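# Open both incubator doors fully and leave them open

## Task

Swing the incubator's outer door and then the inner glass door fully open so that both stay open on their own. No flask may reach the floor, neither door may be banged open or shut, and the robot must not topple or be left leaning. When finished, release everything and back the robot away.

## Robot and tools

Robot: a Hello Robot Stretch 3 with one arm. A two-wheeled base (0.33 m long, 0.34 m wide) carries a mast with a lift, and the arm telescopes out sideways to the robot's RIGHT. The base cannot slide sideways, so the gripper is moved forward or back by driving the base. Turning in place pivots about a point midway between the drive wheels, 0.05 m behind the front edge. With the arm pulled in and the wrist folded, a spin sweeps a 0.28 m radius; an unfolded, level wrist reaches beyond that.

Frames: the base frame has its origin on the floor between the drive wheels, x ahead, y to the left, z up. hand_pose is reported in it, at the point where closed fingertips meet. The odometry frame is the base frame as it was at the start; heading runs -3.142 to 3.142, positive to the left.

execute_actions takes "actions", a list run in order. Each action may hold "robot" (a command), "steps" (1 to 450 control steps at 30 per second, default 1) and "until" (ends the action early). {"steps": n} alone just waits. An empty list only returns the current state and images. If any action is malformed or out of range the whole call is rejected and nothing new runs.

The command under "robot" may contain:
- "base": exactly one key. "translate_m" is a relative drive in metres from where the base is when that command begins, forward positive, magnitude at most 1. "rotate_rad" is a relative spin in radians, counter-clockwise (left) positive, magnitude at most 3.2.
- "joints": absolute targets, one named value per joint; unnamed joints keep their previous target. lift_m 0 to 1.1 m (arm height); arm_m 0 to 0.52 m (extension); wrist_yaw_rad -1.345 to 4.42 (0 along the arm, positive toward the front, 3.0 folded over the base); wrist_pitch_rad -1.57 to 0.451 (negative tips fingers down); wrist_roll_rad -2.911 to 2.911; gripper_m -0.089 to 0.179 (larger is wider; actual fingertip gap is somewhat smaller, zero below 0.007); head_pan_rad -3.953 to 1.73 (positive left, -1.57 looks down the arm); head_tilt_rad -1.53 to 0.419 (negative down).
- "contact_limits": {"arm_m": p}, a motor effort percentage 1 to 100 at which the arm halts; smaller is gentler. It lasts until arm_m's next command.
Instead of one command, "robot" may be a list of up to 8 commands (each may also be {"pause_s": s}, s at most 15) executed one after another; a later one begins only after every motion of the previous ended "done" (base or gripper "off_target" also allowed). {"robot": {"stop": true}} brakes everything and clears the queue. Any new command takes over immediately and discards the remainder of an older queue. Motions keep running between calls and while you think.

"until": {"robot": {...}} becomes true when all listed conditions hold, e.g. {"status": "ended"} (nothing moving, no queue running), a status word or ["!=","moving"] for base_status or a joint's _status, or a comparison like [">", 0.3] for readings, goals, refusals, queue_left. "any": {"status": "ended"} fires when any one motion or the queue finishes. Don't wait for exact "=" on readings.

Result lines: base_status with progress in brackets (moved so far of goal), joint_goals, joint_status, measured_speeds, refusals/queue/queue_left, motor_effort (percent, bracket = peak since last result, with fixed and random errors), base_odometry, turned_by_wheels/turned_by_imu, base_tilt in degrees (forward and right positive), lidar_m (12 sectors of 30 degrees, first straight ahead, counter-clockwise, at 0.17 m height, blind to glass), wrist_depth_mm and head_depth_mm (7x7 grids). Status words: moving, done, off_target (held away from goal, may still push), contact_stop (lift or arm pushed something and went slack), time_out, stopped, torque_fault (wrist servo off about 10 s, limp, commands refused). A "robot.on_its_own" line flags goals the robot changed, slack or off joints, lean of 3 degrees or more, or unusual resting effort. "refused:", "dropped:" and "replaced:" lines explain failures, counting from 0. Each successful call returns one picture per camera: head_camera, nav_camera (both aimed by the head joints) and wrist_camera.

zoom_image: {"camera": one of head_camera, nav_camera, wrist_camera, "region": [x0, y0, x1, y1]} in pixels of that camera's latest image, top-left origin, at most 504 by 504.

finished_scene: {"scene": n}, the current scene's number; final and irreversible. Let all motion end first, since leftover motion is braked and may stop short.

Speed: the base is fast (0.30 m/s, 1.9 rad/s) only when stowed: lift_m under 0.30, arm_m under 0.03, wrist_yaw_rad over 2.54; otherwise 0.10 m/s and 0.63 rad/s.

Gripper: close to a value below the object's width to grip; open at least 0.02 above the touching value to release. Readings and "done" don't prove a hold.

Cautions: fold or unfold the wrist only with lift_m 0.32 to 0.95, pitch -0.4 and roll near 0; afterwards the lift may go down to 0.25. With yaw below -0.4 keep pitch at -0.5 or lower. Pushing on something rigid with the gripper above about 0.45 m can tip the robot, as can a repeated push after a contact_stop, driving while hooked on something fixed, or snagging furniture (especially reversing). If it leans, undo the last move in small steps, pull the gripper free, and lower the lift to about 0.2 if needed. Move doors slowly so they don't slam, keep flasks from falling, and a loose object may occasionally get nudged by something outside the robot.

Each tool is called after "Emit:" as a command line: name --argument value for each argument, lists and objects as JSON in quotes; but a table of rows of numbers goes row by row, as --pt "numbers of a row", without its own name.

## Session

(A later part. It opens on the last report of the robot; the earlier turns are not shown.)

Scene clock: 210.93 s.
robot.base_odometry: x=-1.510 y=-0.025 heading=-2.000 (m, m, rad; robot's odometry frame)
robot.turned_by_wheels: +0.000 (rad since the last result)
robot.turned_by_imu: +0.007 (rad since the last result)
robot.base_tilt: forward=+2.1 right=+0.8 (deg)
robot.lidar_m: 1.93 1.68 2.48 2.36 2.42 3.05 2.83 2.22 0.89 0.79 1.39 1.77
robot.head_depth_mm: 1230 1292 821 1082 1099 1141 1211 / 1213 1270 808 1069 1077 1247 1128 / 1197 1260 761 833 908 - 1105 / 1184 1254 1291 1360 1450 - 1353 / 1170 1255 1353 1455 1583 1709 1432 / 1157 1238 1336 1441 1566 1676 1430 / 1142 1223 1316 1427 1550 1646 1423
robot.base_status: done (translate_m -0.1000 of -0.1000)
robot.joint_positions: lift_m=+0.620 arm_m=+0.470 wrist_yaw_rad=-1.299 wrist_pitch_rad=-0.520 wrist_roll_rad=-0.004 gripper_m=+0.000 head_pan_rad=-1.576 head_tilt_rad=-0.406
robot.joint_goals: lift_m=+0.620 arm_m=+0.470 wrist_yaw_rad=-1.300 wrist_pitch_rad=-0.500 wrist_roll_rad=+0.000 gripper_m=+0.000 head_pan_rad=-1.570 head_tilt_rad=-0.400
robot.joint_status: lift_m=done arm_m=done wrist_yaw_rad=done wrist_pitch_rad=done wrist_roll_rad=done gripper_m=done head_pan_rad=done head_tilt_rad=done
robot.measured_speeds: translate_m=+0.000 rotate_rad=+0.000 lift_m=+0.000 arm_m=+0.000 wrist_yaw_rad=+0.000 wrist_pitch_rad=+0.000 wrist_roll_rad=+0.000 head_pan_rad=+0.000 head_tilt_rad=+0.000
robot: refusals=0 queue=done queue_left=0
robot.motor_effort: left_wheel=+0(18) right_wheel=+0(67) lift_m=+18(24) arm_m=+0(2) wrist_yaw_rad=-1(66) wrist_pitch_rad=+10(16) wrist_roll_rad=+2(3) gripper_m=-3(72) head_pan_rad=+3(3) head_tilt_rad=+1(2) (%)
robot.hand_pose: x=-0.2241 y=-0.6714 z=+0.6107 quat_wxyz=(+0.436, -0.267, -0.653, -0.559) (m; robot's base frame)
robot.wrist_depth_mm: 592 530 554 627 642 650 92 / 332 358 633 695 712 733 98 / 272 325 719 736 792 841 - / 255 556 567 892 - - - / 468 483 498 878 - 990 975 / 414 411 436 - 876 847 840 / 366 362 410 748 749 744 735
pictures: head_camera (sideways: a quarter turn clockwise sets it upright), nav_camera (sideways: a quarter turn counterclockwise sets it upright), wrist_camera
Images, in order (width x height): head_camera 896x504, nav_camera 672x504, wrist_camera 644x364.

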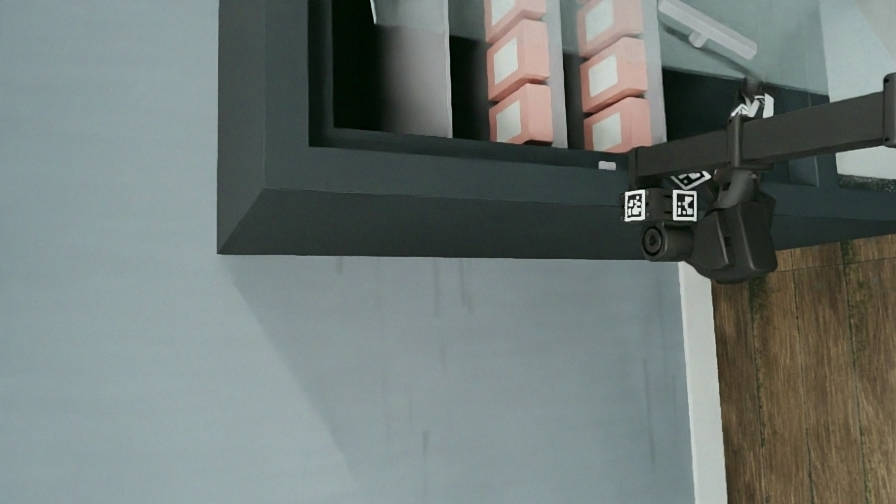

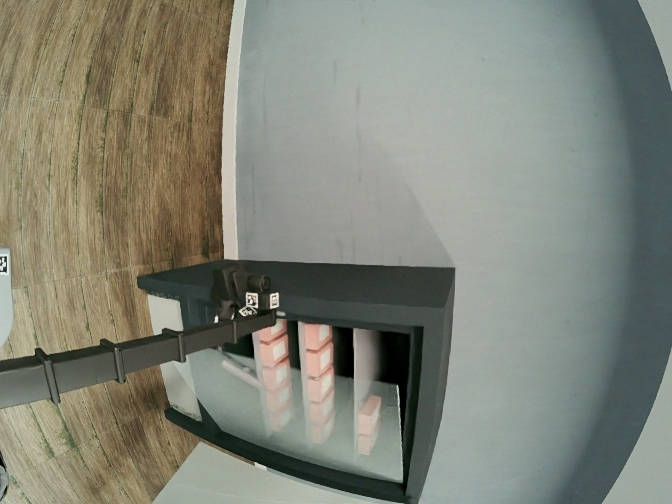

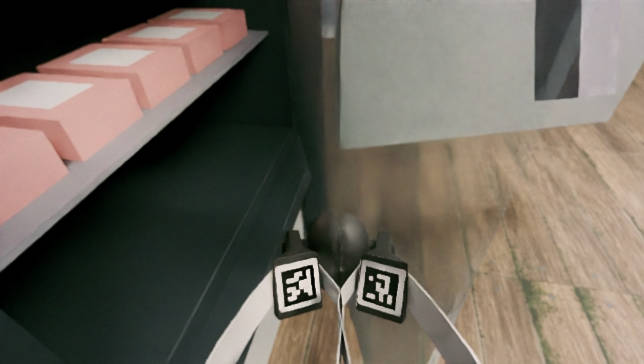

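Emit:
execute_actions --actions '[{"robot":[{"joints":{"arm_m":0.5},"contact_limits":{"arm_m":12}}],"steps":100,"until":{"robot":{"status":"ended"}}},{"robot":{"base":{"translate_m":-0.1}},"steps":450,"until":{"robot":{"status":"ended"}}}]'

Scene clock: 214.50 s.
robot.base_odometry: x=-1.469 y=+0.066 heading=-2.000 (m, m, rad; robot's odometry frame)
robot.turned_by_wheels: +0.000 (rad since the last result)
robot.turned_by_imu: +0.000 (rad since the last result)
robot.base_tilt: forward=+2.1 right=+0.8 (deg)
robot.lidar_m: 2.03 1.77 2.54 2.35 2.41 2.93 2.73 2.24 0.89 0.79 1.41 1.79
robot.head_depth_mm: 1237 1301 836 1129 1116 1172 1232 / 1218 1285 821 1090 1092 1245 1110 / 1209 1268 812 1069 1030 - 1151 / 1193 1252 749 834 906 1000 1097 / 1177 1252 1341 1457 1588 1696 1441 / 1164 1253 1343 1450 1587 1692 1433 / 1148 1237 1323 1431 1557 1667 1426
robot.base_status: done (translate_m -0.1000 of -0.1000)
robot.joint_positions: lift_m=+0.620 arm_m=+0.500 wrist_yaw_rad=-1.298 wrist_pitch_rad=-0.520 wrist_roll_rad=-0.004 gripper_m=+0.000 head_pan_rad=-1.576 head_tilt_rad=-0.406
robot.joint_goals: lift_m=+0.620 arm_m=+0.500 wrist_yaw_rad=-1.300 wrist_pitch_rad=-0.500 wrist_roll_rad=+0.000 gripper_m=+0.000 head_pan_rad=-1.570 head_tilt_rad=-0.400
robot.joint_status: lift_m=done arm_m=done wrist_yaw_rad=done wrist_pitch_rad=done wrist_roll_rad=done gripper_m=done head_pan_rad=done head_tilt_rad=done
robot.measured_speeds: translate_m=+0.000 rotate_rad=+0.000 lift_m=+0.000 arm_m=+0.000 wrist_yaw_rad=+0.000 wrist_pitch_rad=+0.000 wrist_roll_rad=+0.000 head_pan_rad=+0.000 head_tilt_rad=+0.000
robot: refusals=0 queue=done queue_left=0
robot.motor_effort: left_wheel=+0(4) right_wheel=+0(8) lift_m=+17(18) arm_m=+2(2) wrist_yaw_rad=-2(5) wrist_pitch_rad=+10(10) wrist_roll_rad=+2(2) gripper_m=-3(3) head_pan_rad=+2(3) head_tilt_rad=+2(2) (%)
robot.contact_limits: arm_m 12 (drawing in: default 15, maximum 24; extending or still: default 21, maximum 34)
robot.hand_pose: x=-0.2241 y=-0.7012 z=+0.6107 quat_wxyz=(+0.436, -0.267, -0.653, -0.559) (m; robot's base frame)
robot.wrist_depth_mm: 559 502 485 528 542 563 594 / 329 351 489 583 602 630 655 / 263 309 618 654 669 715 743 / 245 532 574 715 - - - / 235 477 496 671 - - 975 / 415 415 433 - 870 843 829 / 364 361 400 744 748 748 734
pictures: head_camera (sideways: a quarter turn clockwise sets it upright), nav_camera (sideways: a quarter turn counterclockwise sets it upright), wrist_camera
Images, in order (width x height): head_camera 896x504, nav_camera 672x504, wrist_camera 644x364.

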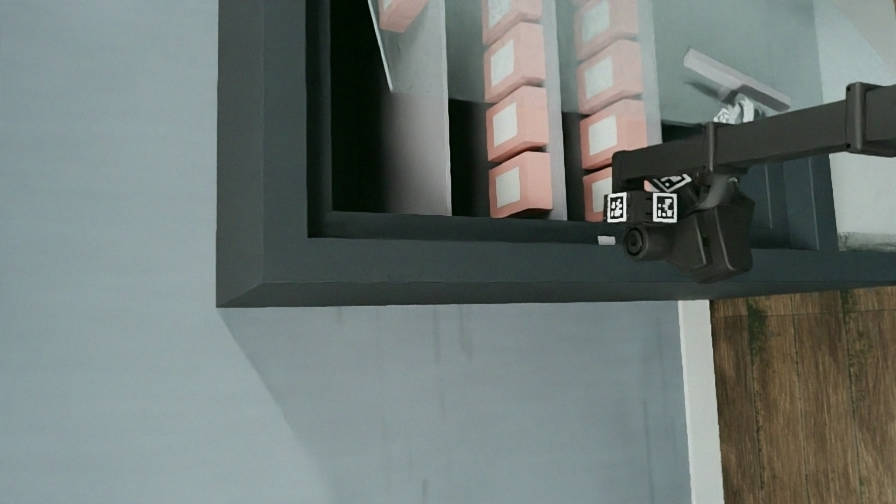

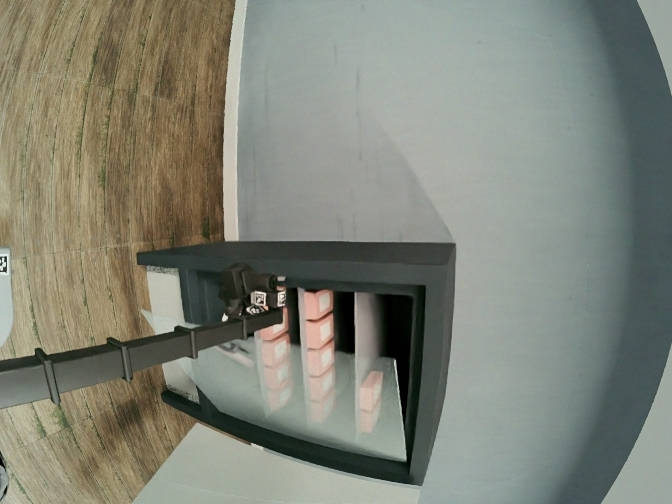

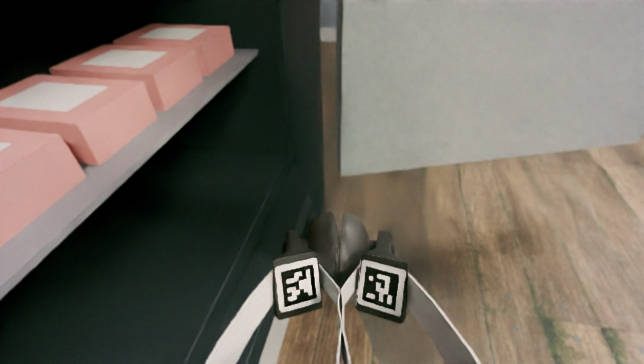

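Inside, and it's opening. Retract while backing.

Emit:
execute_actions --actions '[{"robot":{"base":{"translate_m":-0.1},"joints":{"arm_m":0.36}},"steps":450,"until":{"robot":{"status":"ended"}}},{"robot":{"base":{"translate_m":-0.15},"joints":{"arm_m":0.3}},"steps":450,"until":{"robot":{"status":"ended"}}},{"robot":{"base":{"translate_m":-0.13}},"steps":450,"until":{"robot":{"status":"ended"}}}]'

Scene clock: 222.17 s.
robot.base_odometry: x=-1.311 y=+0.412 heading=-2.000 (m, m, rad; robot's odometry frame)
robot.turned_by_wheels: +0.000 (rad since the last result)
robot.turned_by_imu: -0.001 (rad since the last result)
robot.base_tilt: forward=+2.1 right=+0.8 (deg)
robot.lidar_m: 2.41 2.10 2.50 2.33 2.36 2.53 2.35 2.30 0.89 0.87 0.87 1.84
robot.head_depth_mm: 1278 1365 817 864 892 938 973 / 1259 1334 866 963 1031 1102 1148 / 1247 1313 858 1073 1136 1249 - / 1234 1292 846 1064 1114 1196 - / 1221 1280 831 1111 1109 1196 1200 / 1205 1260 824 1106 1081 1195 1173 / 1190 1250 814 1042 1008 1088 1104
robot.base_status: done (translate_m -0.1300 of -0.1300)
robot.joint_positions: lift_m=+0.620 arm_m=+0.300 wrist_yaw_rad=-1.299 wrist_pitch_rad=-0.519 wrist_roll_rad=-0.003 gripper_m=+0.000 head_pan_rad=-1.576 head_tilt_rad=-0.406
robot.joint_goals: lift_m=+0.620 arm_m=+0.300 wrist_yaw_rad=-1.300 wrist_pitch_rad=-0.500 wrist_roll_rad=+0.000 gripper_m=+0.000 head_pan_rad=-1.570 head_tilt_rad=-0.400
robot.joint_status: lift_m=done arm_m=done wrist_yaw_rad=done wrist_pitch_rad=done wrist_roll_rad=done gripper_m=done head_pan_rad=done head_tilt_rad=done
robot.measured_speeds: translate_m=+0.000 rotate_rad=+0.000 lift_m=+0.000 arm_m=+0.000 wrist_yaw_rad=+0.000 wrist_pitch_rad=+0.000 wrist_roll_rad=+0.000 head_pan_rad=+0.000 head_tilt_rad=+0.000
robot: refusals=0 queue=done queue_left=0
robot.motor_effort: left_wheel=+0(7) right_wheel=+0(42) lift_m=+18(19) arm_m=-2(3) wrist_yaw_rad=-2(2) wrist_pitch_rad=+9(10) wrist_roll_rad=+2(2) gripper_m=-4(3) head_pan_rad=+2(2) head_tilt_rad=+2(1) (%)
robot.hand_pose: x=-0.2243 y=-0.5016 z=+0.6109 quat_wxyz=(+0.436, -0.268, -0.653, -0.559) (m; robot's base frame)
robot.wrist_depth_mm: 252 260 269 280 291 305 317 / 273 285 296 309 323 336 354 / 303 313 328 344 361 382 400 / 346 348 369 387 408 429 463 / 393 398 418 420 470 506 918 / 427 466 479 - 848 837 846 / 418 561 763 756 750 742 736
pictures: head_camera (sideways: a quarter turn clockwise sets it upright), nav_camera (sideways: a quarter turn counterclockwise sets it upright), wrist_camera
Images, in order (width x height): head_camera 896x504, nav_camera 672x504, wrist_camera 644x364.

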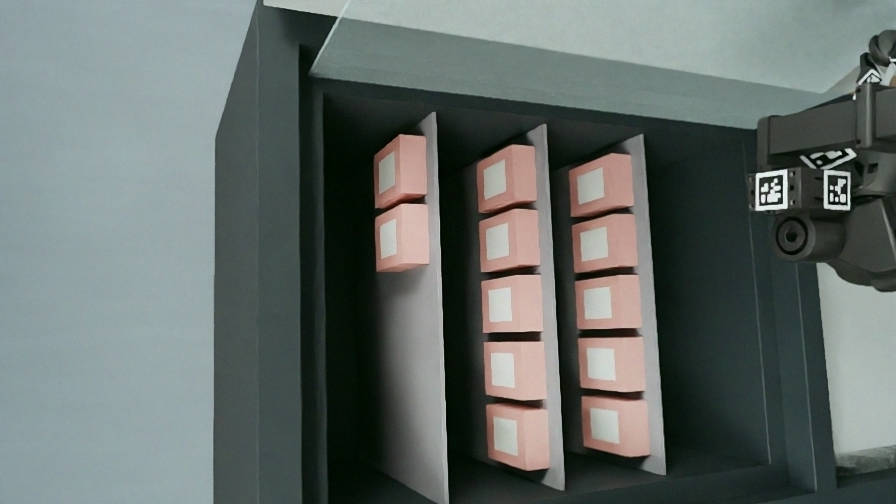

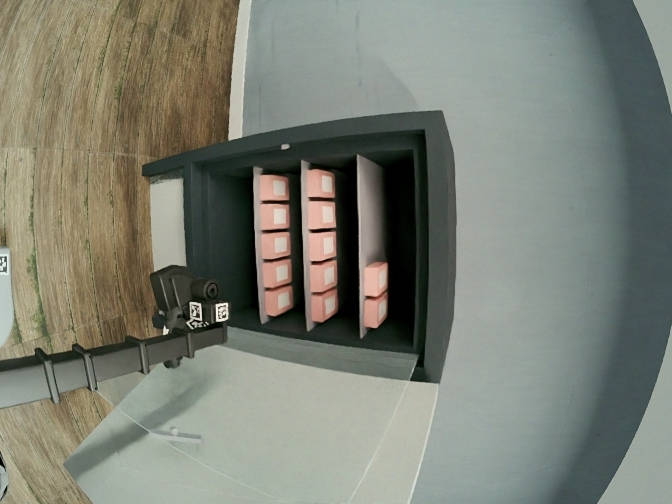

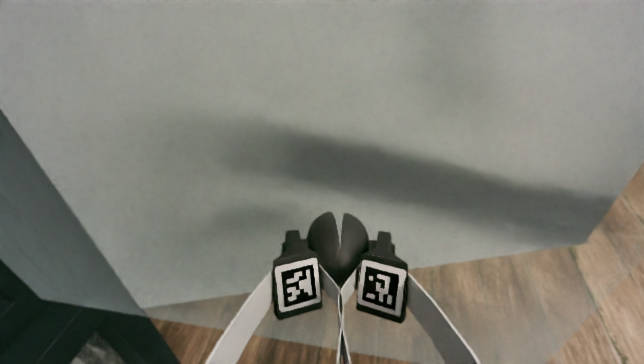

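No resistance yet.

Emit:
execute_actions --actions '[{"robot":{"base":{"translate_m":-0.07}},"steps":450,"until":{"robot":{"status":"ended"}}},{"robot":{"base":{"translate_m":-0.06}},"steps":450,"until":{"robot":{"status":"ended"}}}]'

Scene clock: 228.50 s.
robot.base_odometry: x=-1.256 y=+0.530 heading=-2.000 (m, m, rad; robot's odometry frame)
robot.turned_by_wheels: +0.000 (rad since the last result)
robot.turned_by_imu: +0.041 (rad since the last result)
robot.base_tilt: forward=+2.1 right=+0.8 (deg)
robot.lidar_m: 2.54 2.21 2.44 2.32 2.37 2.36 2.22 2.21 1.53 0.87 0.91 1.93
robot.head_depth_mm: 1261 1359 706 726 758 793 822 / 1255 1337 808 866 890 937 941 / 1248 1304 863 975 1048 1140 - / 1234 1294 854 1071 1119 1246 - / 1232 1292 847 1111 1119 1201 1212 / 1223 1279 839 1107 1107 1199 1195 / 1212 1269 834 1102 1104 1193 1194
robot.base_status: done (translate_m -0.0600 of -0.0600)
robot.joint_positions: lift_m=+0.620 arm_m=+0.300 wrist_yaw_rad=-1.319 wrist_pitch_rad=-0.528 wrist_roll_rad=-0.002 gripper_m=+0.000 head_pan_rad=-1.576 head_tilt_rad=-0.404
robot.joint_goals: lift_m=+0.620 arm_m=+0.300 wrist_yaw_rad=-1.300 wrist_pitch_rad=-0.500 wrist_roll_rad=+0.000 gripper_m=+0.000 head_pan_rad=-1.570 head_tilt_rad=-0.400
robot.joint_status: lift_m=done arm_m=done wrist_yaw_rad=done wrist_pitch_rad=done wrist_roll_rad=done gripper_m=done head_pan_rad=done head_tilt_rad=done
robot.measured_speeds: translate_m=+0.000 rotate_rad=+0.000 lift_m=+0.000 arm_m=+0.000 wrist_yaw_rad=+0.000 wrist_pitch_rad=+0.000 wrist_roll_rad=+0.000 head_pan_rad=+0.000 head_tilt_rad=+0.000
robot: refusals=0 queue=done queue_left=0
robot.on_its_own: wrist_yaw_rad is at rest, and its effort (+17) is outside its rest range (-12 to +12)
robot.motor_effort: left_wheel=+1(13) right_wheel=-11(57) lift_m=+18(17) arm_m=+1(2) wrist_yaw_rad=+17(19) wrist_pitch_rad=+14(21) wrist_roll_rad=+1(2) gripper_m=-5(4) head_pan_rad=+3(3) head_tilt_rad=+1(1) (%)
robot.hand_pose: x=-0.2241 y=-0.4967 z=+0.6090 quat_wxyz=(+0.427, -0.272, -0.652, -0.565) (m; robot's base frame)
robot.wrist_depth_mm: 176 180 185 192 198 206 213 / 191 196 204 211 220 228 238 / 211 218 227 236 245 258 271 / 235 244 254 267 281 293 310 / 267 278 290 297 319 344 364 / 305 319 337 - 381 409 446 / 369 377 399 444 715 738 731
pictures: head_camera (sideways: a quarter turn clockwise sets it upright), nav_camera (sideways: a quarter turn counterclockwise sets it upright), wrist_camera
Images, in order (width x height): head_camera 896x504, nav_camera 672x504, wrist_camera 644x364.

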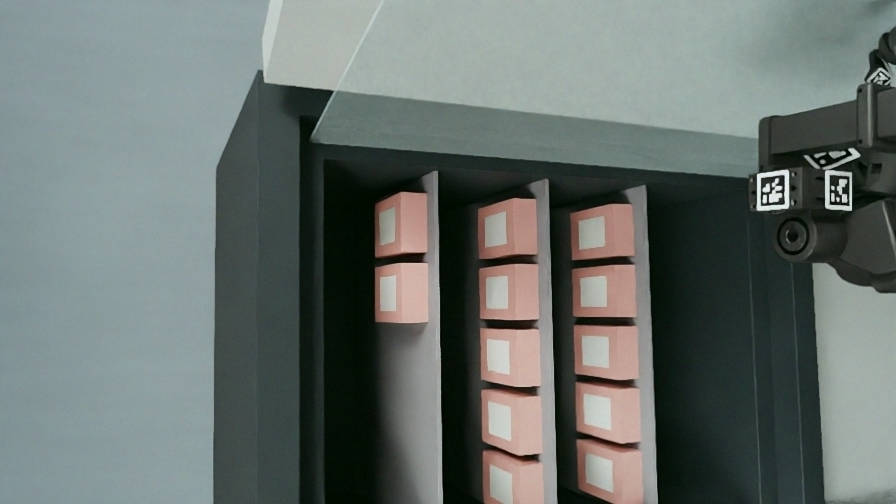

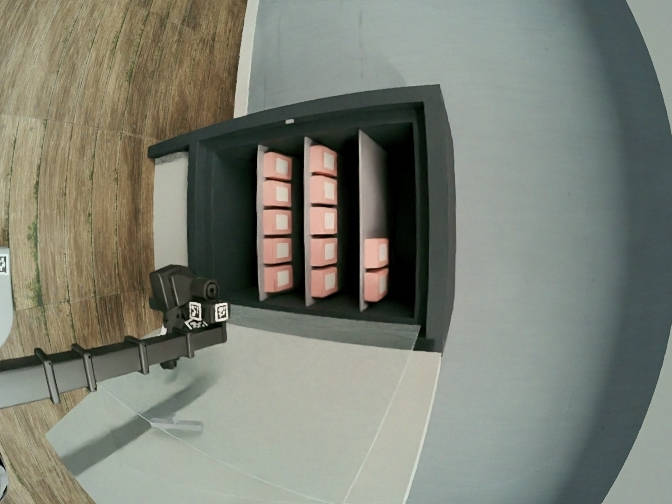

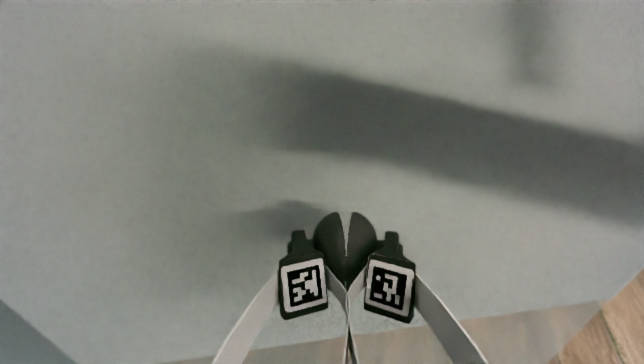

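At its stop.

Emit:
execute_actions --actions '[{"robot":[{"base":{"translate_m":0.2}},{"joints":{"arm_m":0.0,"wrist_yaw_rad":0}}],"steps":450,"until":{"robot":{"status":"ended"}}}]'

Emit:
finished_scene --scene 2

Scene clock: 236.30 s.
robot.base_odometry: x=-1.340 y=+0.348 heading=-2.000 (m, m, rad; robot's odometry frame)
robot.turned_by_wheels: +0.000 (rad since the last result)
robot.turned_by_imu: -0.002 (rad since the last result)
robot.base_tilt: forward=+2.1 right=+0.7 (deg)
robot.lidar_m: 2.34 2.03 2.45 2.33 2.38 2.57 2.43 2.19 0.92 0.87 0.85 1.90
robot.head_depth_mm: 1254 1326 861 982 1042 1101 1175 / 1246 1311 854 1076 1136 1208 1250 / 1233 1300 846 1082 1120 1204 1229 / 1231 1290 843 1126 1116 1201 1215 / 1222 1275 835 1119 1104 1204 1194 / 1211 1261 829 1027 1007 1092 1143 / 1199 1264 774 851 930 1613 1388
robot.base_status: done (translate_m +0.2000 of +0.2000)
robot.joint_positions: lift_m=+0.620 arm_m=+0.002 wrist_yaw_rad=+0.000 wrist_pitch_rad=-0.523 wrist_roll_rad=-0.002 gripper_m=+0.000 head_pan_rad=-1.576 head_tilt_rad=-0.404
robot.joint_goals: lift_m=+0.620 arm_m=+0.000 wrist_yaw_rad=+0.000 wrist_pitch_rad=-0.500 wrist_roll_rad=+0.000 gripper_m=+0.000 head_pan_rad=-1.570 head_tilt_rad=-0.400
robot.joint_status: lift_m=done arm_m=done wrist_yaw_rad=done wrist_pitch_rad=done wrist_roll_rad=done gripper_m=done head_pan_rad=done head_tilt_rad=done
robot.measured_speeds: translate_m=+0.000 rotate_rad=+0.000 lift_m=+0.000 arm_m=+0.000 wrist_yaw_rad=+0.000 wrist_pitch_rad=+0.000 wrist_roll_rad=+0.000 head_pan_rad=+0.000 head_tilt_rad=+0.000
robot: refusals=0 queue=done queue_left=0
robot.motor_effort: left_wheel=-1(3) right_wheel=+1(9) lift_m=+17(18) arm_m=-2(2) wrist_yaw_rad=+0(16) wrist_pitch_rad=+11(14) wrist_roll_rad=+1(1) gripper_m=-2(5) head_pan_rad=+2(2) head_tilt_rad=+1(1) (%)
robot.hand_pose: x=-0.0216 y=-0.3568 z=+0.6101 quat_wxyz=(+0.684, +0.183, -0.682, -0.183) (m; robot's base frame)
robot.wrist_depth_mm: - - 634 629 837 608 494 / - - 715 938 886 662 510 / - - 724 733 727 699 530 / - - 792 815 828 784 551 / - - 917 891 921 936 607 / 884 858 876 - 861 853 837 / 775 757 751 751 748 728 736
pictures: head_camera (sideways: a quarter turn clockwise sets it upright), nav_camera (sideways: a quarter turn counterclockwise sets it upright), wrist_camera
Images, in order (width x height): head_camera 896x504, nav_camera 672x504, wrist_camera 644x364.

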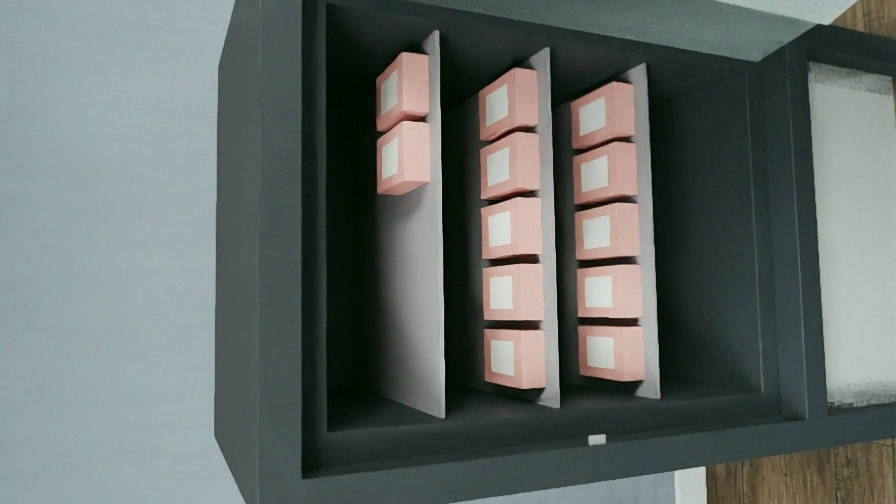

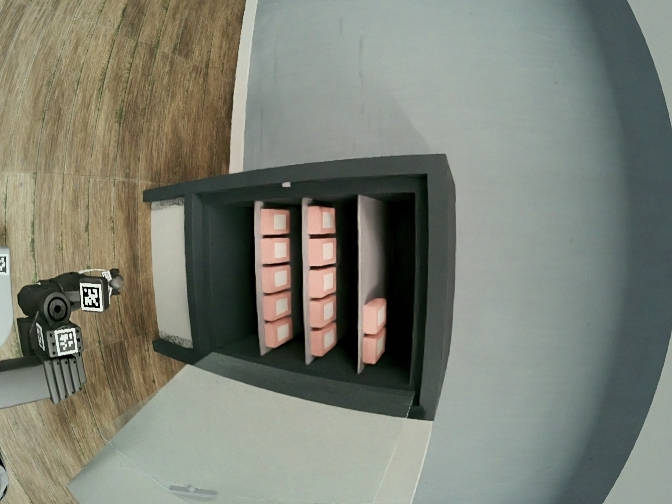

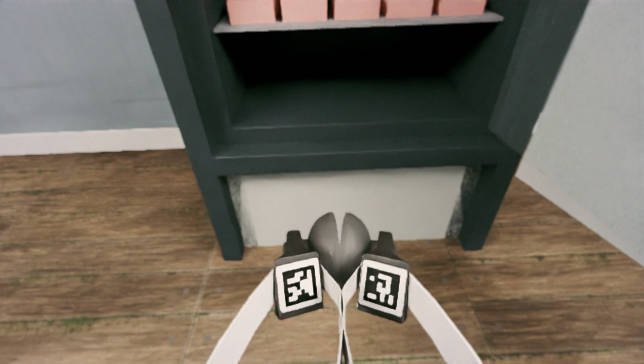

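The scene is finished: the task was done.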